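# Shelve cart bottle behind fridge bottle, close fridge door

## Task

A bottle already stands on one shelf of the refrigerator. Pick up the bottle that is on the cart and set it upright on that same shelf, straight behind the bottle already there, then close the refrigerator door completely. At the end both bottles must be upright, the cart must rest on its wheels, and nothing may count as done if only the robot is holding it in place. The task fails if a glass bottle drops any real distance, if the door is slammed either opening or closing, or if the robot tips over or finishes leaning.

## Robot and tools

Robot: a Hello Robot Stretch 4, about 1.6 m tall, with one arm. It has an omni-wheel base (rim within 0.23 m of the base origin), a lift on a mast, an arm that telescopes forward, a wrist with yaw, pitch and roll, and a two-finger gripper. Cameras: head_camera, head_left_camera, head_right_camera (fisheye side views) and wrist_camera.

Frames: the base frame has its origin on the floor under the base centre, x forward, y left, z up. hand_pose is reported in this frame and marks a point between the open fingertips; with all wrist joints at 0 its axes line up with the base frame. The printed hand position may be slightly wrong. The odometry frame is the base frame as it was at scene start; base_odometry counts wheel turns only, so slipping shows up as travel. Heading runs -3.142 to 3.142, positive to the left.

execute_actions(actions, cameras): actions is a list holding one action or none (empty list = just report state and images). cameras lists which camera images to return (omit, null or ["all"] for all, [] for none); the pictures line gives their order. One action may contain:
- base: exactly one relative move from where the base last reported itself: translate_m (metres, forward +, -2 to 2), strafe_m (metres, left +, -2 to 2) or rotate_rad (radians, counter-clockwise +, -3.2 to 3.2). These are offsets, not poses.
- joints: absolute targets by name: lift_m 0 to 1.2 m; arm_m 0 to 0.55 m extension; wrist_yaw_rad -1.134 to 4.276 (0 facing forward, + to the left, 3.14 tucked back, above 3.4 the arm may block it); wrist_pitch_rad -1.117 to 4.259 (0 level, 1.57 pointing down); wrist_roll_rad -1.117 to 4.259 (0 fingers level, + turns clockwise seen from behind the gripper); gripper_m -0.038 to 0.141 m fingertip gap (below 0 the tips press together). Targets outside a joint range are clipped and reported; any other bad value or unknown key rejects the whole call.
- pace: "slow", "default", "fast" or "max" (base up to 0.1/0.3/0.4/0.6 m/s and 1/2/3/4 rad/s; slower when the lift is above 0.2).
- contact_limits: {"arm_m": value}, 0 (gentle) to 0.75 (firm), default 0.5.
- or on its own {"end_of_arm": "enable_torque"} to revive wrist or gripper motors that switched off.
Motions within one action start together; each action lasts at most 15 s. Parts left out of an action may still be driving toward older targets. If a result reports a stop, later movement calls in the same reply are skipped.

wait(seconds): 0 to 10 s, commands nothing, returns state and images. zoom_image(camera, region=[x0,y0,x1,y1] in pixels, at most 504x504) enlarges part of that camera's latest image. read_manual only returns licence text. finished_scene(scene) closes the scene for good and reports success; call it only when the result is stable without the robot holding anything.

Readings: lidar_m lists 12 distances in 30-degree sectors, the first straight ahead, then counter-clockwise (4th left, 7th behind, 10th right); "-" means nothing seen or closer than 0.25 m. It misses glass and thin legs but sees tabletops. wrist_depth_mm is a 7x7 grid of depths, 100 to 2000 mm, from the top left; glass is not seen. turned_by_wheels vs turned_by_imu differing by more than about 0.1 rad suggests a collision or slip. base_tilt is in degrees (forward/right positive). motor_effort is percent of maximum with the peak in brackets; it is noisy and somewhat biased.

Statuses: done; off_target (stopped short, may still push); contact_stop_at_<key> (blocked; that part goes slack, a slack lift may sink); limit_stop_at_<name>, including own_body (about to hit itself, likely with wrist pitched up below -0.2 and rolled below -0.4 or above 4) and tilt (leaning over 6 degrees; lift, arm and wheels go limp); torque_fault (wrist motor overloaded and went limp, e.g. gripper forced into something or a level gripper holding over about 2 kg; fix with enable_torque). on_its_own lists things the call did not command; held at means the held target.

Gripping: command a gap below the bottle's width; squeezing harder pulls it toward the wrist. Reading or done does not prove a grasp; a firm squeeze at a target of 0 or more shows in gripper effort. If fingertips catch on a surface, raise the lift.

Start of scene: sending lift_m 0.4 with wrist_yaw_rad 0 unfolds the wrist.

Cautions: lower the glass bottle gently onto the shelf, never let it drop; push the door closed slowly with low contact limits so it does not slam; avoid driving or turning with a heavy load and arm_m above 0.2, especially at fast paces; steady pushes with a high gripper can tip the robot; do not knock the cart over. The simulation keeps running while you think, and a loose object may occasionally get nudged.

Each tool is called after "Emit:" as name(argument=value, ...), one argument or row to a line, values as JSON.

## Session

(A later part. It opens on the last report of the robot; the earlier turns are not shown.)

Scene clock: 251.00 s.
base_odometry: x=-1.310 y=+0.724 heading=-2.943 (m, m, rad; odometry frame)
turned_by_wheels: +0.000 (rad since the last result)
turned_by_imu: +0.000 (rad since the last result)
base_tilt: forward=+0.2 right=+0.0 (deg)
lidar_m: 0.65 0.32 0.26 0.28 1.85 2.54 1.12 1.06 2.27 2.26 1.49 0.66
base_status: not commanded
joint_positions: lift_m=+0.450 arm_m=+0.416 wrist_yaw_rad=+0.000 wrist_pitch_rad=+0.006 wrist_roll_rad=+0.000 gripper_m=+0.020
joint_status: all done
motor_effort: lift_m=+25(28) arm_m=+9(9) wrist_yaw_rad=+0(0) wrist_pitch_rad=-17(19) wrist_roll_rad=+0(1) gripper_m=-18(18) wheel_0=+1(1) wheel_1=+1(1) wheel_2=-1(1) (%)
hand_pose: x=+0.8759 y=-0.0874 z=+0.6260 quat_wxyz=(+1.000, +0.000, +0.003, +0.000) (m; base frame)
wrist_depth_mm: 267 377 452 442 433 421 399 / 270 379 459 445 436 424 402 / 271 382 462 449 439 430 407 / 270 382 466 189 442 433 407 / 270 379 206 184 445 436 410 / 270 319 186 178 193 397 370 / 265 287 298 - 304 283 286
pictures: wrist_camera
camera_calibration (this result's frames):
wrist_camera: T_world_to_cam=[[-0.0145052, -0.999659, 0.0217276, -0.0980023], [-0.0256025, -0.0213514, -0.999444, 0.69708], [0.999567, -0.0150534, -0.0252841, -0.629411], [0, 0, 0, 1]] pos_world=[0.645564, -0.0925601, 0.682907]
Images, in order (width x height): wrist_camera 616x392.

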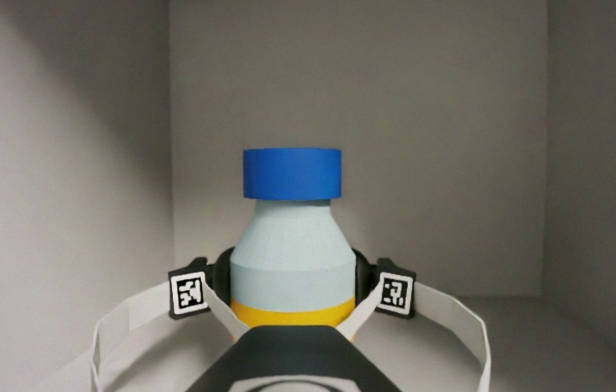

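Emit:
execute_actions(
  actions=[
    {"joints":{"arm_m":0.08},"pace":"slow"},
  ],
  cameras=[],
)

Emit:
execute_actions(
  actions=[
    {"joints":{"lift_m":0.86}},
  ],
  cameras=["wrist_camera"],
)

Emit:
execute_actions(
  actions=[
    {"joints":{"arm_m":0.33},"pace":"slow","contact_limits":{"arm_m":0.2}},
  ],
  cameras=[],
)

Emit:
execute_actions(
  actions=[
    {"joints":{"lift_m":0.835},"pace":"slow"},
  ],
  cameras=["wrist_camera"],
)

Scene clock: 267.67 s.
base_odometry: x=-1.310 y=+0.724 heading=-2.943 (m, m, rad; odometry frame)
turned_by_wheels: +0.000 (rad since the last result)
turned_by_imu: -0.002 (rad since the last result)
base_tilt: forward=+0.1 right=+0.0 (deg)
lidar_m: 0.48 0.33 0.25 0.28 1.83 2.54 1.13 1.07 2.32 2.29 1.51 0.65
base_status: not commanded
joint_positions: lift_m=+0.450 arm_m=+0.082 wrist_yaw_rad=+0.000 wrist_pitch_rad=+0.006 wrist_roll_rad=+0.000 gripper_m=+0.020
joint_status: all done
motor_effort: lift_m=+25(25) arm_m=-9(7) wrist_yaw_rad=+0(0) wrist_pitch_rad=-18(18) wrist_roll_rad=+1(1) gripper_m=-19(19) wheel_0=+1(1) wheel_1=+1(1) wheel_2=-1(1) (%)
hand_pose: x=+0.5410 y=-0.0874 z=+0.6260 quat_wxyz=(+1.000, +0.000, +0.003, +0.000) (m; base frame)
wrist_depth_mm: 368 462 569 574 580 484 320 / 370 466 741 778 759 488 322 / 373 466 723 778 768 492 327 / 377 466 668 189 778 492 327 / 382 469 206 184 707 488 330 / 384 392 186 178 193 377 332 / 392 462 654 - 798 439 334
pictures: none
No camera images: the call's "cameras" was empty. Leave "cameras" out to get every camera's image.

Scene clock: 270.30 s.
base_odometry: x=-1.310 y=+0.724 heading=-2.943 (m, m, rad; odometry frame)
turned_by_wheels: +0.000 (rad since the last result)
turned_by_imu: -0.001 (rad since the last result)
base_tilt: forward=+0.2 right=+0.0 (deg)
lidar_m: 0.48 0.29 0.25 0.26 1.80 2.53 1.12 1.11 2.30 2.28 1.52 0.65
base_status: not commanded
joint_positions: lift_m=+0.860 arm_m=+0.082 wrist_yaw_rad=+0.000 wrist_pitch_rad=+0.006 wrist_roll_rad=+0.000 gripper_m=+0.020
joint_status: all done
motor_effort: lift_m=+25(28) arm_m=-9(9) wrist_yaw_rad=+1(0) wrist_pitch_rad=-17(18) wrist_roll_rad=-1(1) gripper_m=-18(18) wheel_0=+1(0) wheel_1=+1(1) wheel_2=-1(1) (%)
hand_pose: x=+0.5410 y=-0.0874 z=+1.0361 quat_wxyz=(+1.000, +0.000, +0.003, +0.000) (m; base frame)
wrist_depth_mm: 368 462 521 530 525 480 320 / 370 466 723 768 759 484 324 / 375 466 723 788 768 488 325 / 379 466 668 189 778 492 327 / 379 469 206 184 778 492 330 / 384 392 186 178 192 407 332 / 389 433 609 - 379 375 334
pictures: wrist_camera
camera_calibration (this result's frames):
wrist_camera: T_world_to_cam=[[-0.0145071, -0.999659, 0.0217264, -0.111767], [-0.0255288, -0.0213513, -0.999446, 1.09828], [0.999569, -0.0150537, -0.0252103, -0.284371], [0, 0, 0, 1]] pos_world=[0.310664, -0.0925601, 1.09293]
Images, in order (width x height): wrist_camera 616x392.

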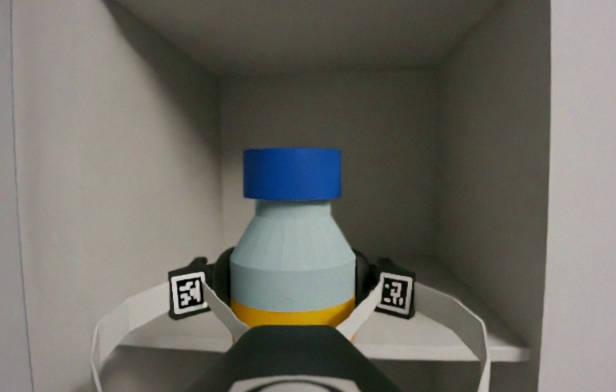

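Scene clock: 274.10 s.
base_odometry: x=-1.310 y=+0.724 heading=-2.943 (m, m, rad; odometry frame)
turned_by_wheels: +0.000 (rad since the last result)
turned_by_imu: -0.001 (rad since the last result)
base_tilt: forward=+0.2 right=+0.0 (deg)
lidar_m: 0.66 0.32 0.25 0.26 1.82 2.54 1.15 1.08 2.32 2.29 1.53 0.67
base_status: not commanded
joint_positions: lift_m=+0.860 arm_m=+0.328 wrist_yaw_rad=+0.000 wrist_pitch_rad=+0.006 wrist_roll_rad=+0.000 gripper_m=+0.020
joint_status: all done
motor_effort: lift_m=+24(25) arm_m=+8(11) wrist_yaw_rad=+1(0) wrist_pitch_rad=-17(17) wrist_roll_rad=+0(1) gripper_m=-18(19) wheel_0=+1(1) wheel_1=+1(1) wheel_2=-1(0) (%)
contact_limits: arm_m 0.2
hand_pose: x=+0.7878 y=-0.0874 z=+1.0361 quat_wxyz=(+1.000, +0.000, +0.003, +0.000) (m; base frame)
wrist_depth_mm: 285 402 521 525 512 500 379 / 286 402 544 530 521 508 382 / 287 402 549 535 530 517 382 / 286 402 554 189 530 517 384 / 287 402 206 184 535 521 384 / 286 338 186 178 192 455 382 / 283 330 345 - 349 327 330
pictures: none
No camera images: the call's "cameras" was empty. Leave "cameras" out to get every camera's image.

Scene clock: 275.10 s.
base_odometry: x=-1.310 y=+0.724 heading=-2.943 (m, m, rad; odometry frame)
turned_by_wheels: +0.000 (rad since the last result)
turned_by_imu: +0.000 (rad since the last result)
base_tilt: forward=+0.2 right=+0.0 (deg)
lidar_m: 0.63 0.31 0.25 0.26 1.81 2.56 1.12 1.10 2.30 2.27 1.53 0.66
base_status: not commanded
joint_positions: lift_m=+0.835 arm_m=+0.328 wrist_yaw_rad=+0.000 wrist_pitch_rad=+0.006 wrist_roll_rad=+0.000 gripper_m=+0.020
joint_status: all done
motor_effort: lift_m=+19(19) arm_m=+8(8) wrist_yaw_rad=+0(1) wrist_pitch_rad=-18(18) wrist_roll_rad=-1(2) gripper_m=-19(19) wheel_0=+1(1) wheel_1=+1(1) wheel_2=-1(1) (%)
hand_pose: x=+0.7878 y=-0.0874 z=+1.0114 quat_wxyz=(+1.000, +0.000, +0.003, +0.000) (m; base frame)
wrist_depth_mm: 285 402 539 525 512 504 379 / 286 402 549 535 521 508 379 / 286 402 549 535 525 512 384 / 287 404 554 189 535 517 384 / 286 404 206 184 535 525 382 / 285 338 186 178 192 394 362 / 271 285 296 - 300 281 283
pictures: wrist_camera
camera_calibration (this result's frames):
wrist_camera: T_world_to_cam=[[-0.0145089, -0.999659, 0.0217284, -0.107653], [-0.0256634, -0.0213512, -0.999443, 1.08006], [0.999565, -0.0150585, -0.0253448, -0.531581], [0, 0, 0, 1]] pos_world=[0.557506, -0.0925604, 1.06833]
Images, in order (width x height): wrist_camera 616x392.

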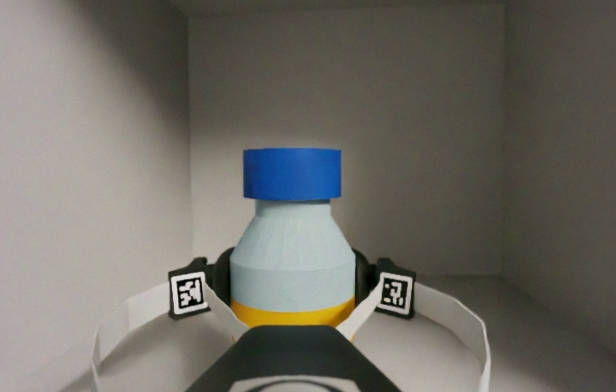

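Emit:
execute_actions(
  actions=[
    {"joints":{"lift_m":0.812},"pace":"slow"},
  ],
  cameras=[],
)

Emit:
execute_actions(
  actions=[
    {"joints":{"gripper_m":0.11},"pace":"slow"},
  ],
  cameras=["wrist_camera"],
)

Emit:
execute_actions(
  actions=[
    {"joints":{"arm_m":0.0}},
  ],
  cameras=["wrist_camera"],
)

Scene clock: 283.10 s.
base_odometry: x=-1.310 y=+0.724 heading=-2.943 (m, m, rad; odometry frame)
turned_by_wheels: +0.000 (rad since the last result)
turned_by_imu: -0.001 (rad since the last result)
base_tilt: forward=+0.2 right=-0.1 (deg)
lidar_m: 0.64 0.32 0.25 0.28 1.82 2.54 1.13 1.08 2.29 2.27 1.52 0.64
base_status: not commanded
joint_positions: lift_m=+0.812 arm_m=+0.328 wrist_yaw_rad=+0.000 wrist_pitch_rad=-0.001 wrist_roll_rad=+0.000 gripper_m=+0.020
joint_status: all done
motor_effort: lift_m=+16(17) arm_m=+8(9) wrist_yaw_rad=+1(0) wrist_pitch_rad=+3(18) wrist_roll_rad=+4(1) gripper_m=-18(18) wheel_0=+0(1) wheel_1=+1(1) wheel_2=+0(1) (%)
hand_pose: x=+0.7878 y=-0.0874 z=+0.9908 quat_wxyz=(+1.000, +0.000, +0.000, +0.000) (m; base frame)
wrist_depth_mm: 285 399 544 530 521 504 379 / 286 402 549 535 521 508 382 / 286 402 554 535 525 517 382 / 287 402 559 189 530 517 387 / 286 402 205 183 530 521 384 / 286 179 186 178 193 353 349 / 252 252 262 - 267 249 259
pictures: none
No camera images: the call's "cameras" was empty. Leave "cameras" out to get every camera's image.

Scene clock: 286.63 s.
base_odometry: x=-1.310 y=+0.724 heading=-2.943 (m, m, rad; odometry frame)
turned_by_wheels: +0.000 (rad since the last result)
turned_by_imu: -0.001 (rad since the last result)
base_tilt: forward=+0.2 right=+0.0 (deg)
lidar_m: 0.65 0.32 0.25 0.27 1.84 2.52 1.13 1.07 2.31 2.29 1.52 0.68
base_status: not commanded
joint_positions: lift_m=+0.812 arm_m=+0.328 wrist_yaw_rad=-0.001 wrist_pitch_rad=+0.002 wrist_roll_rad=+0.000 gripper_m=+0.110
joint_status: all done
motor_effort: lift_m=+18(17) arm_m=+9(9) wrist_yaw_rad=+3(2) wrist_pitch_rad=-4(5) wrist_roll_rad=+2(0) gripper_m=-1(17) wheel_0=+1(1) wheel_1=+1(1) wheel_2=-1(1) (%)
hand_pose: x=+0.7878 y=-0.0876 z=+0.9899 quat_wxyz=(+1.000, +0.000, +0.001, +0.000) (m; base frame)
wrist_depth_mm: 283 399 544 530 517 504 377 / 286 404 544 535 525 508 382 / 287 404 549 535 525 517 382 / 287 404 559 203 530 521 384 / 287 379 480 195 535 521 384 / 286 325 203 191 300 347 342 / 249 247 264 - 262 243 253
pictures: wrist_camera
camera_calibration (this result's frames):
wrist_camera: T_world_to_cam=[[-0.0152472, -0.999644, 0.0218796, -0.106937], [-0.0210635, -0.0215562, -0.999546, 1.05503], [0.999662, -0.0157011, -0.0207273, -0.536787], [0, 0, 0, 1]] pos_world=[0.557197, -0.0925852, 1.04576]
Images, in order (width x height): wrist_camera 616x392.

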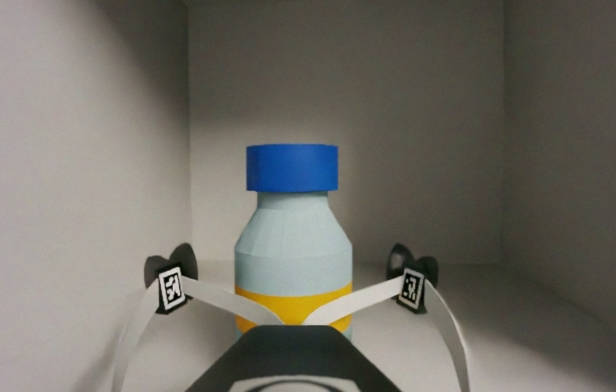

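Scene clock: 288.73 s.
base_odometry: x=-1.310 y=+0.724 heading=-2.943 (m, m, rad; odometry frame)
turned_by_wheels: +0.000 (rad since the last result)
turned_by_imu: +0.000 (rad since the last result)
base_tilt: forward=+0.3 right=+0.0 (deg)
lidar_m: 0.65 0.33 0.25 0.28 1.81 2.55 1.09 1.05 2.30 2.28 1.52 0.64
base_status: not commanded
joint_positions: lift_m=+0.812 arm_m=+0.002 wrist_yaw_rad=+0.000 wrist_pitch_rad=+0.002 wrist_roll_rad=+0.000 gripper_m=+0.110
joint_status: all done
motor_effort: lift_m=+18(18) arm_m=-9(9) wrist_yaw_rad=+1(3) wrist_pitch_rad=-5(5) wrist_roll_rad=+2(3) gripper_m=+1(1) wheel_0=+1(1) wheel_1=+1(1) wheel_2=-1(1) (%)
hand_pose: x=+0.4610 y=-0.0874 z=+0.9898 quat_wxyz=(+1.000, +0.000, +0.001, +0.000) (m; base frame)
wrist_depth_mm: 397 484 627 627 634 449 392 / 399 488 809 854 842 455 394 / 402 488 831 878 854 459 399 / 402 488 842 866 854 459 402 / 402 462 634 530 615 462 410 / 397 466 634 459 449 415 413 / 397 480 683 - 878 415 413
pictures: wrist_camera
camera_calibration (this result's frames):
wrist_camera: T_world_to_cam=[[-0.0148044, -0.999651, 0.0218845, -0.112002], [-0.0213885, -0.0215653, -0.999539, 1.04817], [0.999662, -0.0152657, -0.0210618, -0.209724], [0, 0, 0, 1]] pos_world=[0.230414, -0.09256, 1.04572]
Images, in order (width x height): wrist_camera 616x392.

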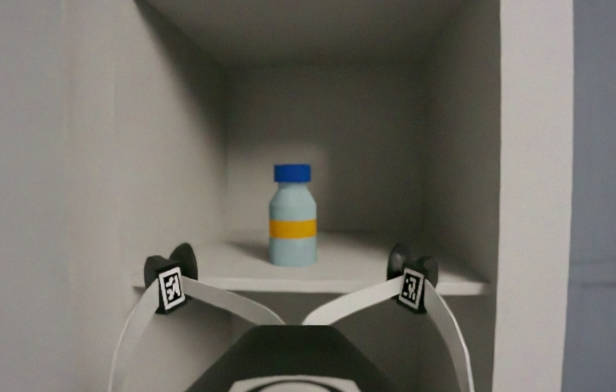

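Emit:
execute_actions(
  actions=[
    {"base":{"translate_m":-0.5}},
  ],
  cameras=[],
)

Emit:
execute_actions(
  actions=[
    {"base":{"rotate_rad":-2.3},"joints":{"lift_m":1.0,"wrist_pitch_rad":0.35}},
  ],
)

Scene clock: 296.63 s.
base_odometry: x=-0.820 y=+0.822 heading=-2.943 (m, m, rad; odometry frame)
turned_by_wheels: +0.000 (rad since the last result)
turned_by_imu: +0.000 (rad since the last result)
base_tilt: forward=+0.2 right=+0.0 (deg)
lidar_m: 0.87 0.59 2.54 1.75 1.88 2.03 0.70 0.60 2.22 2.22 2.13 1.14
base_status: done
joint_positions: lift_m=+0.812 arm_m=+0.002 wrist_yaw_rad=+0.000 wrist_pitch_rad=+0.002 wrist_roll_rad=+0.000 gripper_m=+0.110
joint_status: not commanded
motor_effort: lift_m=+18(18) arm_m=-9(9) wrist_yaw_rad=+1(1) wrist_pitch_rad=-6(6) wrist_roll_rad=-1(3) gripper_m=-1(0) wheel_0=+1(5) wheel_1=+1(5) wheel_2=-2(8) (%)
hand_pose: x=+0.4609 y=-0.0874 z=+0.9898 quat_wxyz=(+1.000, +0.000, +0.001, +0.000) (m; base frame)
wrist_depth_mm: 488 683 1060 1366 1336 1397 1397 / 492 691 1008 1205 1025 1397 1397 / 492 691 1060 1397 1366 1430 1397 / 492 691 1060 1397 1366 1430 1430 / 492 654 991 1397 1008 1464 1430 / 492 615 976 1366 931 1464 1464 / 488 647 991 - 1098 1464 1464
pictures: none
No camera images: the call's "cameras" was empty. Leave "cameras" out to get every camera's image.

Scene clock: 299.07 s.
base_odometry: x=-0.820 y=+0.822 heading=+1.040 (m, m, rad; odometry frame)
turned_by_wheels: -2.300 (rad since the last result)
turned_by_imu: -2.281 (rad since the last result)
base_tilt: forward=+0.2 right=+0.0 (deg)
lidar_m: 0.68 2.20 2.26 1.78 1.14 0.62 2.49 1.75 1.79 2.13 0.87 0.61
base_status: done
joint_positions: lift_m=+1.000 arm_m=+0.002 wrist_yaw_rad=+0.000 wrist_pitch_rad=+0.352 wrist_roll_rad=+0.000 gripper_m=+0.110
joint_status: all done
motor_effort: lift_m=+23(24) arm_m=-8(9) wrist_yaw_rad=+1(1) wrist_pitch_rad=-5(7) wrist_roll_rad=+2(4) gripper_m=+1(1) wheel_0=-1(8) wheel_1=+0(7) wheel_2=+1(6) (%)
hand_pose: x=+0.4433 y=-0.0874 z=+1.0786 quat_wxyz=(+0.985, +0.000, +0.175, +0.000) (m; base frame)
wrist_depth_mm: 1661 1863 - - - 1808 1537 / 1708 1921 - - - 1863 1576 / 1756 1983 - - - 1983 1618 / 1863 - - - 931 946 976 / 1921 - - - 778 788 788 / 1808 1756 1661 1008 473 615 615 / 1499 1499 1576 - 496 512 525
pictures: head_camera, head_left_camera, head_right_camera, wrist_camera
camera_calibration (this result's frames):
wrist_camera: T_world_to_cam=[[-0.00636429, -0.999652, 0.0256032, -0.121943], [-0.362497, -0.0215559, -0.931736, 1.21462], [0.931963, -0.0152109, -0.362233, 0.207829], [0, 0, 0, 1]] pos_world=[0.245829, -0.0925575, 1.21011]
Images, in order (width x height): head_camera 420x560, head_left_camera 420x672, head_right_camera 420x672, wrist_camera 616x392.

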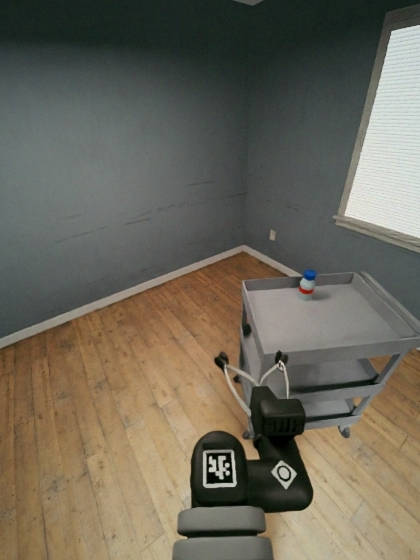

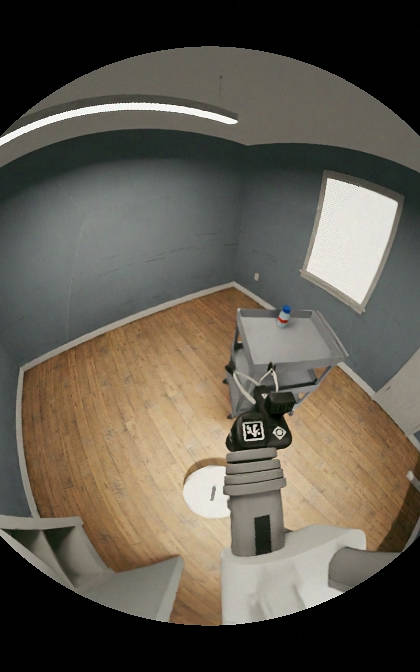

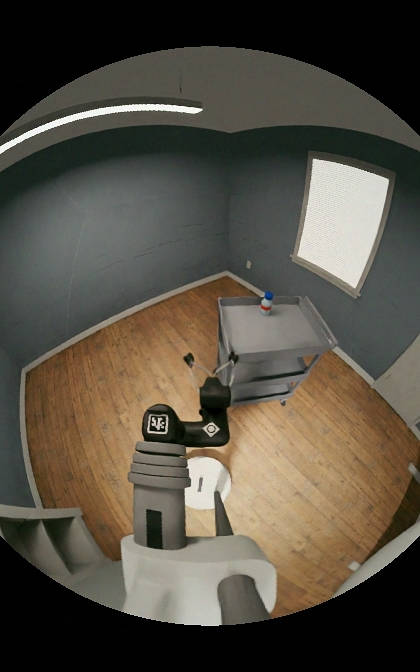

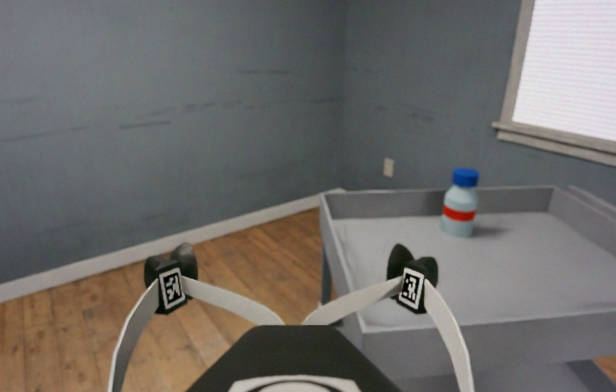

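Emit:
execute_actions(
  actions=[
    {"base":{"strafe_m":-0.36}},
  ],
  cameras=[],
)

Emit:
execute_actions(
  actions=[
    {"base":{"translate_m":0.28},"joints":{"arm_m":0.15,"lift_m":0.93},"pace":"slow"},
  ],
  cameras=["head_camera","wrist_camera"],
)

Scene clock: 310.37 s.
base_odometry: x=-0.509 y=+0.640 heading=+1.040 (m, m, rad; odometry frame)
turned_by_wheels: +0.000 (rad since the last result)
turned_by_imu: -0.003 (rad since the last result)
base_tilt: forward=+0.2 right=+0.1 (deg)
lidar_m: 0.56 0.62 2.46 2.13 0.84 0.83 2.47 1.50 1.55 1.81 1.70 0.62
base_status: done
joint_positions: lift_m=+1.000 arm_m=+0.002 wrist_yaw_rad=+0.000 wrist_pitch_rad=+0.352 wrist_roll_rad=+0.000 gripper_m=+0.110
joint_status: not commanded
motor_effort: lift_m=+23(23) arm_m=-8(9) wrist_yaw_rad=+0(1) wrist_pitch_rad=-4(4) wrist_roll_rad=-1(0) gripper_m=-1(1) wheel_0=-2(8) wheel_1=+0(9) wheel_2=-1(0) (%)
hand_pose: x=+0.4433 y=-0.0874 z=+1.0786 quat_wxyz=(+0.985, +0.000, +0.175, +0.000) (m; base frame)
wrist_depth_mm: 1808 1983 - - 1863 1499 1281 / 1863 - - - 1983 1537 1336 / 1921 - - - - 1576 1366 / - - 917 931 931 1618 1430 / - 820 778 788 788 715 1430 / 1808 539 473 597 488 554 559 / 1499 473 484 - 521 535 1499
pictures: none
No camera images: the call's "cameras" was empty. Leave "cameras" out to get every camera's image.

Scene clock: 314.47 s.
base_odometry: x=-0.367 y=+0.881 heading=+1.040 (m, m, rad; odometry frame)
turned_by_wheels: +0.000 (rad since the last result)
turned_by_imu: -0.002 (rad since the last result)
base_tilt: forward=+0.2 right=+0.0 (deg)
lidar_m: 0.30 0.32 2.23 2.31 1.57 1.02 2.69 1.75 1.78 1.67 0.50 0.34
base_status: done
joint_positions: lift_m=+0.930 arm_m=+0.148 wrist_yaw_rad=+0.000 wrist_pitch_rad=+0.352 wrist_roll_rad=+0.000 gripper_m=+0.110
joint_status: all done
motor_effort: lift_m=+18(21) arm_m=+9(9) wrist_yaw_rad=+1(1) wrist_pitch_rad=-5(5) wrist_roll_rad=+1(1) gripper_m=-1(1) wheel_0=+1(3) wheel_1=+0(3) wheel_2=-1(5) (%)
hand_pose: x=+0.5901 y=-0.0874 z=+1.0090 quat_wxyz=(+0.985, +0.000, +0.175, +0.000) (m; base frame)
wrist_depth_mm: 1499 1708 1921 - 1576 1255 1078 / 1576 1756 1983 - 1661 1308 1098 / 1618 1808 - - 1756 1366 1138 / 1708 1983 - - 1808 1430 1182 / 1756 1983 - 397 1756 1366 1182 / 452 462 469 366 473 496 442 / 404 415 433 - 436 418 418
pictures: head_camera, wrist_camera
camera_calibration (this result's frames):
wrist_camera: T_world_to_cam=[[-0.00636173, -0.999652, 0.0256037, -0.119228], [-0.362586, -0.0215558, -0.931701, 1.203], [0.931929, -0.0152108, -0.362322, 0.045864], [0, 0, 0, 1]] pos_world=[0.392691, -0.0925575, 1.14051]
Images, in order (width x height): head_camera 420x560, wrist_camera 616x392.

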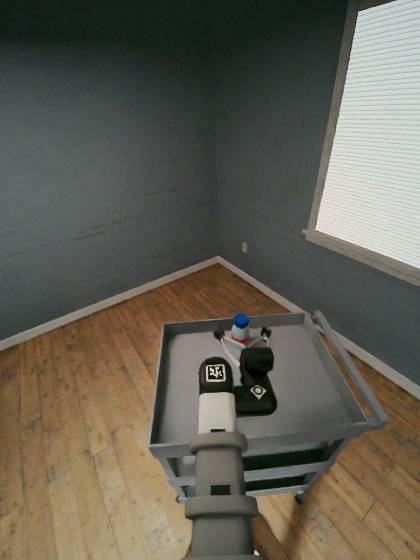

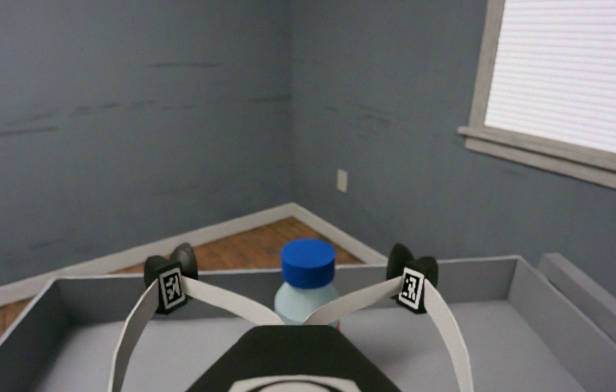

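Emit:
execute_actions(
  actions=[
    {"base":{"strafe_m":-0.015},"joints":{"lift_m":0.80},"pace":"slow"},
  ],
  cameras=["wrist_camera"],
)

Emit:
execute_actions(
  actions=[
    {"joints":{"arm_m":0.23},"pace":"slow"},
  ],
  cameras=["wrist_camera"],
)

Scene clock: 323.13 s.
base_odometry: x=-0.355 y=+0.874 heading=+1.040 (m, m, rad; odometry frame)
turned_by_wheels: +0.000 (rad since the last result)
turned_by_imu: -0.001 (rad since the last result)
base_tilt: forward=+0.2 right=-0.1 (deg)
lidar_m: 0.30 0.31 2.22 2.31 1.62 1.04 2.70 1.73 1.80 1.62 0.47 0.34
base_status: done
joint_positions: lift_m=+0.800 arm_m=+0.148 wrist_yaw_rad=+0.000 wrist_pitch_rad=+0.352 wrist_roll_rad=+0.000 gripper_m=+0.110
joint_status: all done
motor_effort: lift_m=+18(17) arm_m=+9(9) wrist_yaw_rad=+1(1) wrist_pitch_rad=-5(5) wrist_roll_rad=+0(1) gripper_m=+0(0) wheel_0=+2(5) wheel_1=-2(6) wheel_2=+0(1) (%)
hand_pose: x=+0.5901 y=-0.0874 z=+0.8790 quat_wxyz=(+0.985, +0.000, +0.175, +0.000) (m; base frame)
wrist_depth_mm: 1499 1708 1983 - 1537 1255 1060 / 1576 1708 1983 - 1618 1281 1098 / 1618 1863 - 319 1708 1336 1160 / 407 415 421 320 442 455 418 / 392 397 379 342 399 399 384 / 309 297 290 303 290 315 314 / 259 257 268 - 271 259 266
pictures: wrist_camera
camera_calibration (this result's frames):
wrist_camera: T_world_to_cam=[[-0.00636168, -0.999652, 0.0256038, -0.1159], [-0.362586, -0.021556, -0.931701, 1.08189], [0.931929, -0.0152108, -0.362322, -0.00123782], [0, 0, 0, 1]] pos_world=[0.392692, -0.0925574, 1.01051]
Images, in order (width x height): wrist_camera 616x392.

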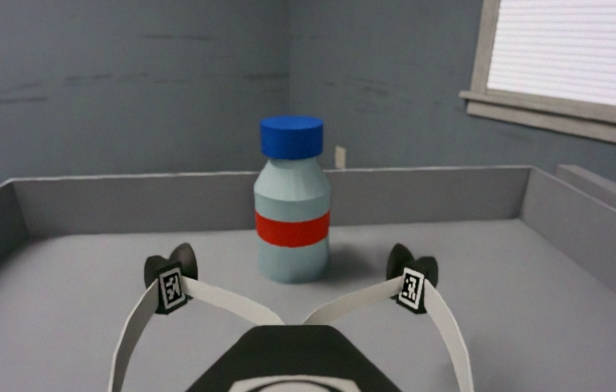

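Scene clock: 325.20 s.
base_odometry: x=-0.355 y=+0.874 heading=+1.040 (m, m, rad; odometry frame)
turned_by_wheels: +0.000 (rad since the last result)
turned_by_imu: +0.000 (rad since the last result)
base_tilt: forward=+0.2 right=+0.0 (deg)
lidar_m: 0.29 0.31 2.24 2.30 1.62 1.05 2.71 1.75 1.78 1.65 0.49 0.31
base_status: not commanded
joint_positions: lift_m=+0.800 arm_m=+0.228 wrist_yaw_rad=+0.000 wrist_pitch_rad=+0.352 wrist_roll_rad=+0.000 gripper_m=+0.110
joint_status: all done
motor_effort: lift_m=+18(18) arm_m=+9(9) wrist_yaw_rad=+1(1) wrist_pitch_rad=-5(5) wrist_roll_rad=+1(4) gripper_m=-1(0) wheel_0=+2(2) wheel_1=-2(2) wheel_2=+0(0) (%)
hand_pose: x=+0.6701 y=-0.0874 z=+0.8790 quat_wxyz=(+0.985, +0.000, +0.175, +0.000) (m; base frame)
wrist_depth_mm: 1464 1618 1921 1983 1499 1205 1025 / 1499 1708 1983 - 1576 1255 1060 / 1576 1808 - 1921 1661 1308 1098 / 1618 1756 1983 241 366 375 382 / 343 347 353 244 368 379 377 / 309 298 290 251 291 314 314 / 258 256 267 - 270 258 266
pictures: wrist_camera
camera_calibration (this result's frames):
wrist_camera: T_world_to_cam=[[-0.00636188, -0.999652, 0.0256037, -0.115391], [-0.362586, -0.0215558, -0.931701, 1.11089], [0.931929, -0.0152109, -0.362322, -0.0757823], [0, 0, 0, 1]] pos_world=[0.472682, -0.0925575, 1.01051]
Images, in order (width x height): wrist_camera 616x392.

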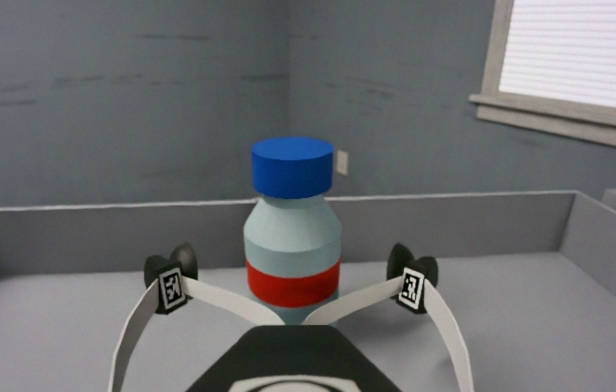

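Emit:
execute_actions(
  actions=[
    {"joints":{"arm_m":0.277,"lift_m":0.793},"pace":"slow"},
  ],
  cameras=[],
)

Emit:
execute_actions(
  actions=[
    {"joints":{"gripper_m":0.02}},
  ],
  cameras=["wrist_camera"],
)

Emit:
execute_actions(
  actions=[
    {"joints":{"lift_m":0.93},"pace":"slow"},
  ],
  cameras=["wrist_camera"],
)

Scene clock: 331.63 s.
base_odometry: x=-0.355 y=+0.874 heading=+1.040 (m, m, rad; odometry frame)
turned_by_wheels: +0.000 (rad since the last result)
turned_by_imu: -0.001 (rad since the last result)
base_tilt: forward=+0.1 right=+0.0 (deg)
lidar_m: 0.30 0.32 2.25 2.31 1.62 1.03 2.68 1.74 1.79 1.64 0.49 0.34
base_status: not commanded
joint_positions: lift_m=+0.793 arm_m=+0.275 wrist_yaw_rad=+0.000 wrist_pitch_rad=+0.352 wrist_roll_rad=+0.000 gripper_m=+0.110
joint_status: all done
motor_effort: lift_m=+18(18) arm_m=+9(9) wrist_yaw_rad=+1(1) wrist_pitch_rad=-5(5) wrist_roll_rad=+2(0) gripper_m=-1(1) wheel_0=+1(2) wheel_1=-2(2) wheel_2=+0(0) (%)
hand_pose: x=+0.7171 y=-0.0874 z=+0.8720 quat_wxyz=(+0.985, +0.000, +0.175, +0.000) (m; base frame)
wrist_depth_mm: 1430 1618 1863 1921 1464 1182 1008 / 1464 1708 1921 1983 1537 1229 1025 / 1537 1756 1983 1921 1576 1281 1060 / 1618 1808 - 183 1661 1281 1060 / 291 296 297 196 315 330 340 / 298 287 216 193 281 303 303 / 250 248 258 - 260 250 257
pictures: none
No camera images: the call's "cameras" was empty. Leave "cameras" out to get every camera's image.

Scene clock: 333.37 s.
base_odometry: x=-0.355 y=+0.874 heading=+1.040 (m, m, rad; odometry frame)
turned_by_wheels: +0.000 (rad since the last result)
turned_by_imu: +0.000 (rad since the last result)
base_tilt: forward=+0.3 right=+0.0 (deg)
lidar_m: 0.31 0.31 2.25 2.29 1.60 1.03 2.71 1.74 1.77 1.63 0.48 0.32
base_status: not commanded
joint_positions: lift_m=+0.793 arm_m=+0.275 wrist_yaw_rad=+0.000 wrist_pitch_rad=+0.356 wrist_roll_rad=+0.000 gripper_m=+0.020
joint_status: all done
motor_effort: lift_m=+19(20) arm_m=+9(9) wrist_yaw_rad=+1(1) wrist_pitch_rad=-18(17) wrist_roll_rad=+3(0) gripper_m=-19(21) wheel_0=+2(1) wheel_1=-2(2) wheel_2=+0(0) (%)
hand_pose: x=+0.7168 y=-0.0874 z=+0.8707 quat_wxyz=(+0.984, +0.000, +0.177, +0.000) (m; base frame)
wrist_depth_mm: 1430 1618 1808 1921 1464 1182 1008 / 1464 1661 1921 - 1537 1229 1025 / 1537 1756 1983 1921 1576 1281 1078 / 1576 1808 - 168 1537 1229 1060 / 293 298 212 180 317 332 340 / 293 272 187 179 192 297 297 / 246 244 254 - 256 247 253
pictures: wrist_camera
camera_calibration (this result's frames):
wrist_camera: T_world_to_cam=[[-0.00625198, -0.999652, 0.0256309, -0.114984], [-0.366545, -0.0215565, -0.930151, 1.12157], [0.930379, -0.0152101, -0.366282, -0.117689], [0, 0, 0, 1]] pos_world=[0.519883, -0.0925574, 1.00307]
Images, in order (width x height): wrist_camera 616x392.

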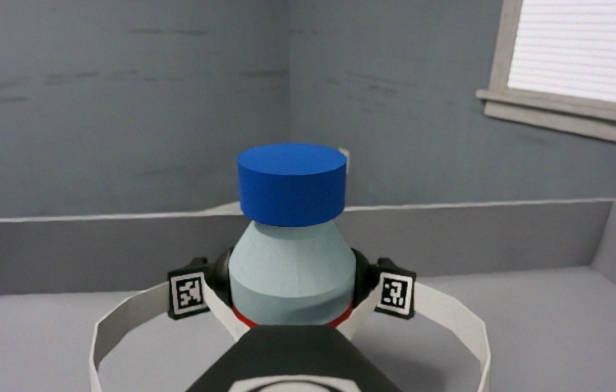

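Scene clock: 335.30 s.
base_odometry: x=-0.355 y=+0.874 heading=+1.040 (m, m, rad; odometry frame)
turned_by_wheels: +0.000 (rad since the last result)
turned_by_imu: +0.000 (rad since the last result)
base_tilt: forward=+0.2 right=+0.0 (deg)
lidar_m: 0.30 0.32 2.25 2.32 1.61 1.02 2.70 1.74 1.81 1.63 0.46 0.30
base_status: not commanded
joint_positions: lift_m=+0.930 arm_m=+0.275 wrist_yaw_rad=+0.000 wrist_pitch_rad=+0.356 wrist_roll_rad=+0.000 gripper_m=+0.020
joint_status: all done
motor_effort: lift_m=+25(26) arm_m=+9(8) wrist_yaw_rad=+0(1) wrist_pitch_rad=-17(18) wrist_roll_rad=+2(1) gripper_m=-20(18) wheel_0=+2(2) wheel_1=-2(2) wheel_2=+0(0) (%)
hand_pose: x=+0.7167 y=-0.0874 z=+1.0072 quat_wxyz=(+0.984, +0.000, +0.177, +0.000) (m; base frame)
wrist_depth_mm: 1430 1576 1756 1921 1464 1182 1008 / 1464 1661 1921 - 1537 1255 1025 / 1537 1756 1983 1983 1618 1255 1078 / 1618 1863 - 168 1708 1336 1118 / 1708 1921 212 180 1708 1366 1160 / 1661 1576 187 179 192 1336 1138 / 343 347 353 - 379 389 394
pictures: wrist_camera
camera_calibration (this result's frames):
wrist_camera: T_world_to_cam=[[-0.00624805, -0.999652, 0.0256319, -0.118487], [-0.366683, -0.0215566, -0.930096, 1.24859], [0.930325, -0.0152101, -0.36642, -0.0674974], [0, 0, 0, 1]] pos_world=[0.519891, -0.0925574, 1.13962]
Images, in order (width x height): wrist_camera 616x392.

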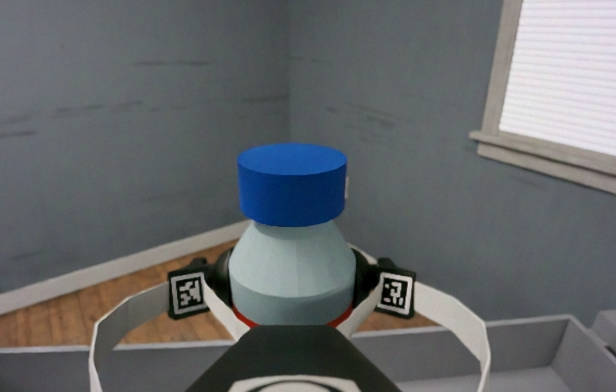

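Emit:
execute_actions(
  actions=[
    {"base":{"translate_m":-0.28},"joints":{"arm_m":0.0},"pace":"slow"},
  ],
  cameras=[],
)

Emit:
execute_actions(
  actions=[
    {"base":{"strafe_m":0.375}},
  ],
  cameras=[],
)

Emit:
execute_actions(
  actions=[
    {"base":{"rotate_rad":2.3},"pace":"slow"},
  ],
  cameras=[],
)

Emit:
execute_actions(
  actions=[
    {"base":{"translate_m":0.3},"joints":{"lift_m":0.58},"pace":"slow"},
  ],
)

Scene clock: 345.00 s.
base_odometry: x=-0.496 y=+0.633 heading=+1.039 (m, m, rad; odometry frame)
turned_by_wheels: +0.000 (rad since the last result)
turned_by_imu: -0.001 (rad since the last result)
base_tilt: forward=+0.2 right=+0.0 (deg)
lidar_m: 0.47 0.61 2.47 2.14 0.84 0.85 2.44 1.49 1.53 1.78 1.71 0.61
base_status: done
joint_positions: lift_m=+0.930 arm_m=+0.002 wrist_yaw_rad=+0.000 wrist_pitch_rad=+0.356 wrist_roll_rad=+0.000 gripper_m=+0.020
joint_status: all done
motor_effort: lift_m=+25(25) arm_m=-9(10) wrist_yaw_rad=+1(1) wrist_pitch_rad=-18(17) wrist_roll_rad=+1(1) gripper_m=-19(20) wheel_0=-1(3) wheel_1=-1(4) wheel_2=+0(5) (%)
hand_pose: x=+0.4429 y=-0.0874 z=+1.0072 quat_wxyz=(+0.984, +0.000, +0.177, +0.000) (m; base frame)
wrist_depth_mm: 1808 - - - 1863 1464 1281 / 1863 - - - 1983 1576 1308 / 1921 - - - 1983 1618 1336 / - 854 798 168 854 759 1430 / - 603 212 180 640 564 530 / 1537 433 187 179 193 492 1464 / 1397 788 866 - 820 1366 1430
pictures: none
No camera images: the call's "cameras" was empty. Leave "cameras" out to get every camera's image.

Scene clock: 347.57 s.
base_odometry: x=-0.820 y=+0.823 heading=+1.039 (m, m, rad; odometry frame)
turned_by_wheels: +0.000 (rad since the last result)
turned_by_imu: +0.001 (rad since the last result)
base_tilt: forward=+0.2 right=+0.0 (deg)
lidar_m: 0.66 2.21 2.20 1.81 1.15 0.63 2.51 1.75 1.79 2.12 0.84 0.60
base_status: done
joint_positions: lift_m=+0.930 arm_m=+0.002 wrist_yaw_rad=+0.000 wrist_pitch_rad=+0.356 wrist_roll_rad=+0.000 gripper_m=+0.020
joint_status: not commanded
motor_effort: lift_m=+25(25) arm_m=-9(9) wrist_yaw_rad=+0(1) wrist_pitch_rad=-17(17) wrist_roll_rad=-1(0) gripper_m=-18(19) wheel_0=+0(8) wheel_1=-1(9) wheel_2=+0(0) (%)
hand_pose: x=+0.4429 y=-0.0874 z=+1.0072 quat_wxyz=(+0.984, +0.000, +0.177, +0.000) (m; base frame)
wrist_depth_mm: 1618 1863 - - - 1808 1537 / 1708 1921 - - - 1863 1576 / 1756 1983 - - - 1921 1576 / 1863 - - 168 866 866 842 / 1863 - 222 180 634 640 634 / 1661 1537 186 179 192 466 492 / 1430 1397 1464 - 820 820 820
pictures: none
No camera images: the call's "cameras" was empty. Leave "cameras" out to get every camera's image.

Scene clock: 351.13 s.
base_odometry: x=-0.820 y=+0.823 heading=-2.944 (m, m, rad; odometry frame)
turned_by_wheels: +2.300 (rad since the last result)
turned_by_imu: +2.280 (rad since the last result)
base_tilt: forward=+0.3 right=+0.0 (deg)
lidar_m: 0.86 0.59 2.54 1.69 1.87 2.04 0.74 0.61 2.25 2.18 2.14 1.12
base_status: done
joint_positions: lift_m=+0.930 arm_m=+0.002 wrist_yaw_rad=+0.000 wrist_pitch_rad=+0.356 wrist_roll_rad=+0.000 gripper_m=+0.020
joint_status: not commanded
motor_effort: lift_m=+25(24) arm_m=-9(9) wrist_yaw_rad=+0(1) wrist_pitch_rad=-18(18) wrist_roll_rad=+1(1) gripper_m=-20(19) wheel_0=-1(5) wheel_1=+0(4) wheel_2=-2(5) (%)
hand_pose: x=+0.4429 y=-0.0874 z=+1.0072 quat_wxyz=(+0.984, +0.000, +0.177, +0.000) (m; base frame)
wrist_depth_mm: 480 668 991 1255 1118 1308 1281 / 488 683 1042 1308 1042 1397 1366 / 496 699 976 960 1098 1464 1430 / 496 707 1025 168 1366 1537 1537 / 500 715 212 180 1229 1708 1618 / 504 603 187 179 192 1708 1708 / 504 723 1078 - 1336 1430 1430
pictures: none
No camera images: the call's "cameras" was empty. Leave "cameras" out to get every camera's image.

Scene clock: 355.40 s.
base_odometry: x=-1.114 y=+0.764 heading=-2.944 (m, m, rad; odometry frame)
turned_by_wheels: +0.000 (rad since the last result)
turned_by_imu: -0.002 (rad since the last result)
base_tilt: forward=+0.2 right=+0.0 (deg)
lidar_m: 0.43 0.35 0.35 1.78 1.88 2.34 0.96 0.92 2.25 2.23 1.78 0.87
base_status: done
joint_positions: lift_m=+0.580 arm_m=+0.002 wrist_yaw_rad=+0.000 wrist_pitch_rad=+0.356 wrist_roll_rad=+0.000 gripper_m=+0.020
joint_status: all done
motor_effort: lift_m=+20(25) arm_m=-9(9) wrist_yaw_rad=+0(0) wrist_pitch_rad=-18(18) wrist_roll_rad=+1(0) gripper_m=-20(19) wheel_0=+0(5) wheel_1=+0(4) wheel_2=-2(6) (%)
hand_pose: x=+0.4429 y=-0.0874 z=+0.6576 quat_wxyz=(+0.984, +0.000, +0.177, +0.000) (m; base frame)
wrist_depth_mm: 427 591 891 960 931 549 1025 / 433 609 917 1042 991 585 1078 / 439 621 842 991 842 1138 1138 / 442 627 732 168 699 1229 1229 / 449 634 212 180 715 1308 1308 / 449 539 187 179 192 1138 1182 / 449 647 866 - 831 976 976
pictures: head_camera, head_left_camera, head_right_camera, wrist_camera
camera_calibration (this result's frames):
wrist_camera: T_world_to_cam=[[-0.00598479, -0.999654, 0.0256285, -0.111281], [-0.366816, -0.0216478, -0.930041, 0.822993], [0.930274, -0.0149671, -0.36656, 0.0593362], [0, 0, 0, 1]] pos_world=[0.246023, -0.0925384, 0.79002]
Images, in order (width x height): head_camera 420x560, head_left_camera 420x672, head_right_camera 420x672, wrist_camera 616x392.

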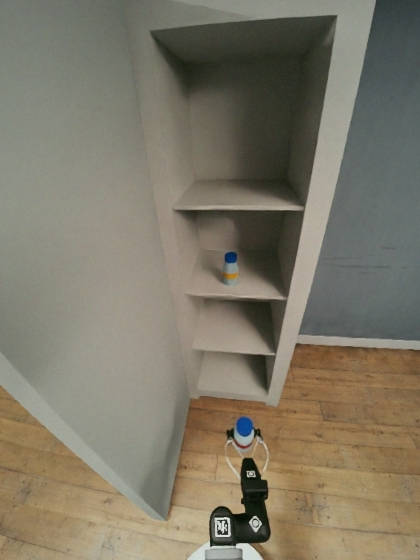

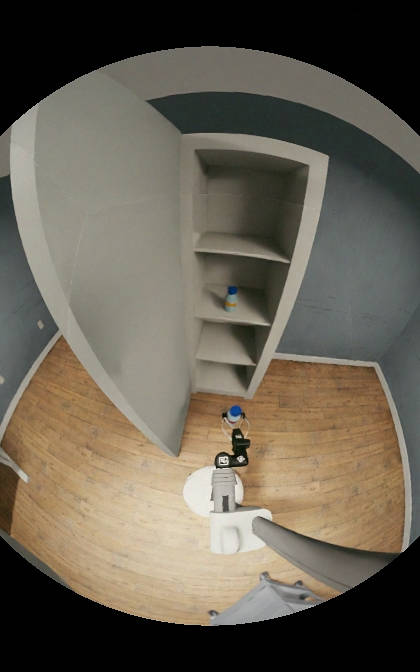

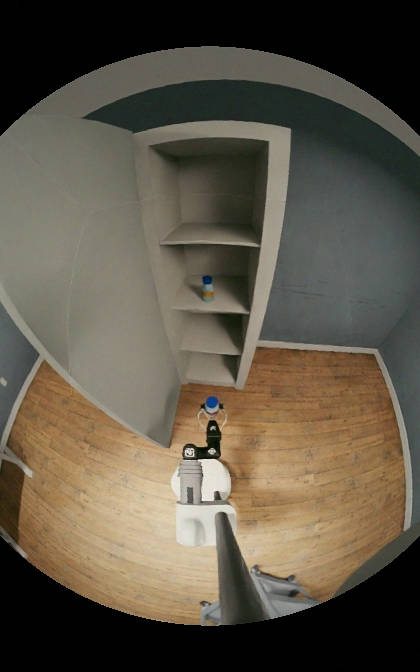

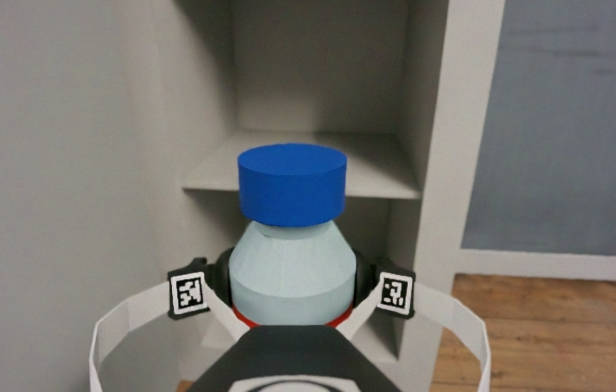

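Emit:
execute_actions(
  actions=[
    {"base":{"translate_m":0.2},"pace":"slow"},
  ],
  cameras=["wrist_camera"],
)

Emit:
execute_actions(
  actions=[
    {"joints":{"arm_m":0.548},"pace":"slow","contact_limits":{"arm_m":0.2}},
  ],
  cameras=["wrist_camera"],
)

Emit:
execute_actions(
  actions=[
    {"joints":{"lift_m":0.55},"pace":"slow"},
  ],
  cameras=[],
)

Scene clock: 371.77 s.
base_odometry: x=-1.310 y=+0.724 heading=-2.944 (m, m, rad; odometry frame)
turned_by_wheels: +0.000 (rad since the last result)
turned_by_imu: -0.002 (rad since the last result)
base_tilt: forward=+0.2 right=-0.1 (deg)
lidar_m: 0.42 0.33 0.26 0.30 1.83 2.54 1.11 1.08 2.32 2.29 1.52 0.66
base_status: done
joint_positions: lift_m=+0.580 arm_m=+0.002 wrist_yaw_rad=+0.000 wrist_pitch_rad=+0.356 wrist_roll_rad=+0.000 gripper_m=+0.020
joint_status: not commanded
motor_effort: lift_m=+20(20) arm_m=-9(9) wrist_yaw_rad=+0(0) wrist_pitch_rad=-18(18) wrist_roll_rad=+0(0) gripper_m=-19(18) wheel_0=+2(4) wheel_1=+1(3) wheel_2=-1(6) (%)
hand_pose: x=+0.4429 y=-0.0874 z=+0.6576 quat_wxyz=(+0.984, +0.000, +0.177, +0.000) (m; base frame)
wrist_depth_mm: 399 473 778 778 759 466 355 / 415 484 831 831 809 459 373 / 404 488 768 866 842 455 399 / 407 500 603 168 647 449 976 / 410 525 212 180 512 469 1078 / 413 492 187 179 191 484 1098 / 415 591 750 - 778 539 976
pictures: wrist_camera
camera_calibration (this result's frames):
wrist_camera: T_world_to_cam=[[-0.00598504, -0.999654, 0.0256286, -0.111281], [-0.366806, -0.0216479, -0.930046, 0.822995], [0.930278, -0.0149671, -0.366549, 0.0593276], [0, 0, 0, 1]] pos_world=[0.246022, -0.0925384, 0.790021]
Images, in order (width x height): wrist_camera 616x392.

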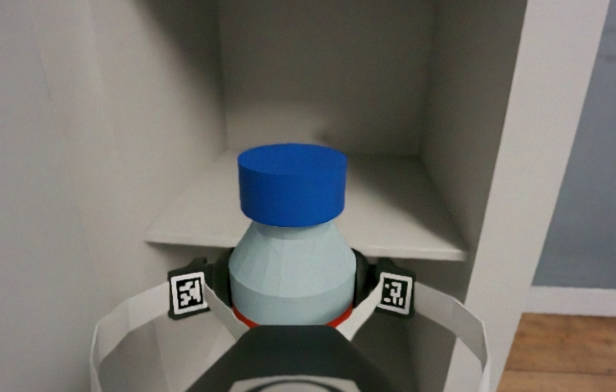

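Scene clock: 378.53 s.
base_odometry: x=-1.310 y=+0.724 heading=-2.944 (m, m, rad; odometry frame)
turned_by_wheels: +0.000 (rad since the last result)
turned_by_imu: -0.002 (rad since the last result)
base_tilt: forward=+0.1 right=+0.0 (deg)
lidar_m: 0.63 0.33 0.25 0.27 1.79 2.54 1.13 1.09 2.31 2.29 1.50 0.65
base_status: not commanded
joint_positions: lift_m=+0.580 arm_m=+0.546 wrist_yaw_rad=+0.000 wrist_pitch_rad=+0.356 wrist_roll_rad=+0.000 gripper_m=+0.020
joint_status: all done
motor_effort: lift_m=+20(20) arm_m=+9(9) wrist_yaw_rad=+0(0) wrist_pitch_rad=-17(17) wrist_roll_rad=+1(0) gripper_m=-20(21) wheel_0=+2(2) wheel_1=+1(1) wheel_2=-1(1) (%)
contact_limits: arm_m 0.2
hand_pose: x=+0.9873 y=-0.0874 z=+0.6576 quat_wxyz=(+0.984, +0.000, +0.177, +0.000) (m; base frame)
wrist_depth_mm: 241 294 289 282 274 270 264 / 245 309 304 298 291 283 278 / 249 327 324 309 309 303 296 / 251 345 345 168 329 320 314 / 253 357 212 181 345 342 334 / 254 303 187 179 192 357 355 / 255 309 322 - 324 312 315
pictures: wrist_camera
camera_calibration (this result's frames):
wrist_camera: T_world_to_cam=[[-0.00599784, -0.999654, 0.0256283, -0.108013], [-0.366761, -0.0216436, -0.930063, 1.02268], [0.930296, -0.0149778, -0.366504, -0.447188], [0, 0, 0, 1]] pos_world=[0.790447, -0.0925393, 0.790024]
Images, in order (width x height): wrist_camera 616x392.

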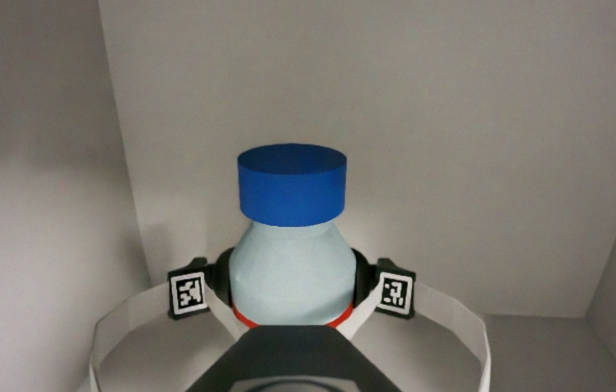

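Scene clock: 379.60 s.
base_odometry: x=-1.310 y=+0.724 heading=-2.944 (m, m, rad; odometry frame)
turned_by_wheels: +0.000 (rad since the last result)
turned_by_imu: +0.000 (rad since the last result)
base_tilt: forward=+0.2 right=-0.1 (deg)
lidar_m: 0.64 0.32 0.25 0.28 1.80 2.54 1.11 1.08 2.30 2.28 1.52 0.65
base_status: not commanded
joint_positions: lift_m=+0.550 arm_m=+0.546 wrist_yaw_rad=+0.000 wrist_pitch_rad=+0.356 wrist_roll_rad=+0.000 gripper_m=+0.020
joint_status: all done
motor_effort: lift_m=+20(19) arm_m=+10(9) wrist_yaw_rad=+1(0) wrist_pitch_rad=-18(18) wrist_roll_rad=-1(1) gripper_m=-20(18) wheel_0=+2(1) wheel_1=+1(1) wheel_2=-1(1) (%)
hand_pose: x=+0.9873 y=-0.0874 z=+0.6276 quat_wxyz=(+0.984, +0.000, +0.177, +0.000) (m; base frame)
wrist_depth_mm: 242 293 287 281 274 268 264 / 245 309 304 298 291 283 278 / 249 327 322 309 309 300 294 / 251 345 343 168 329 320 312 / 253 357 212 180 345 342 334 / 254 304 187 179 192 332 332 / 255 272 285 - 286 276 278
pictures: none
No camera images: the call's "cameras" was empty. Leave "cameras" out to get every camera's image.

Emit:
execute_actions(
  actions=[
    {"joints":{"lift_m":0.526},"pace":"slow"},
  ],
  cameras=[],
)

Scene clock: 386.07 s.
base_odometry: x=-1.310 y=+0.724 heading=-2.944 (m, m, rad; odometry frame)
turned_by_wheels: +0.000 (rad since the last result)
turned_by_imu: -0.001 (rad since the last result)
base_tilt: forward=+0.3 right=+0.0 (deg)
lidar_m: 0.65 0.32 0.25 0.28 1.78 2.54 1.11 1.08 2.30 2.27 1.53 0.67
base_status: not commanded
joint_positions: lift_m=+0.526 arm_m=+0.546 wrist_yaw_rad=+0.000 wrist_pitch_rad=+0.356 wrist_roll_rad=+0.000 gripper_m=+0.020
joint_status: all done
motor_effort: lift_m=+20(23) arm_m=+9(9) wrist_yaw_rad=+0(0) wrist_pitch_rad=-18(18) wrist_roll_rad=-1(1) gripper_m=-20(19) wheel_0=+2(2) wheel_1=+1(1) wheel_2=-1(1) (%)
hand_pose: x=+0.9873 y=-0.0874 z=+0.6036 quat_wxyz=(+0.984, +0.000, +0.177, +0.000) (m; base frame)
wrist_depth_mm: 241 294 287 281 273 270 264 / 245 309 304 298 291 283 278 / 249 327 322 310 309 301 296 / 251 347 345 168 329 322 314 / 253 338 212 180 345 340 334 / 254 272 186 179 192 297 296 / 239 243 254 - 255 246 252
pictures: none
No camera images: the call's "cameras" was empty. Leave "cameras" out to get every camera's image.

Emit:
execute_actions(
  actions=[
    {"joints":{"lift_m":0.519},"pace":"slow"},
  ],
  cameras=[],
)

Scene clock: 388.70 s.
base_odometry: x=-1.310 y=+0.724 heading=-2.944 (m, m, rad; odometry frame)
turned_by_wheels: +0.000 (rad since the last result)
turned_by_imu: -0.001 (rad since the last result)
base_tilt: forward=+0.2 right=+0.0 (deg)
lidar_m: 0.65 0.30 0.25 0.28 1.82 2.52 1.15 1.08 2.31 2.28 1.54 0.65
base_status: not commanded
joint_positions: lift_m=+0.519 arm_m=+0.546 wrist_yaw_rad=+0.000 wrist_pitch_rad=+0.350 wrist_roll_rad=+0.000 gripper_m=+0.020
joint_status: all done
motor_effort: lift_m=+16(24) arm_m=+9(10) wrist_yaw_rad=+1(0) wrist_pitch_rad=+0(18) wrist_roll_rad=+1(2) gripper_m=-17(18) wheel_0=+2(1) wheel_1=+1(1) wheel_2=-1(1) (%)
hand_pose: x=+0.9879 y=-0.0874 z=+0.5986 quat_wxyz=(+0.985, +0.000, +0.174, +0.000) (m; base frame)
wrist_depth_mm: 241 294 289 281 274 270 264 / 245 309 306 298 291 283 277 / 248 327 322 309 307 300 294 / 251 345 345 167 327 319 312 / 253 338 209 180 343 340 332 / 254 179 187 179 192 296 294 / 238 241 252 - 254 243 250
pictures: none
No camera images: the call's "cameras" was empty. Leave "cameras" out to get every camera's image.


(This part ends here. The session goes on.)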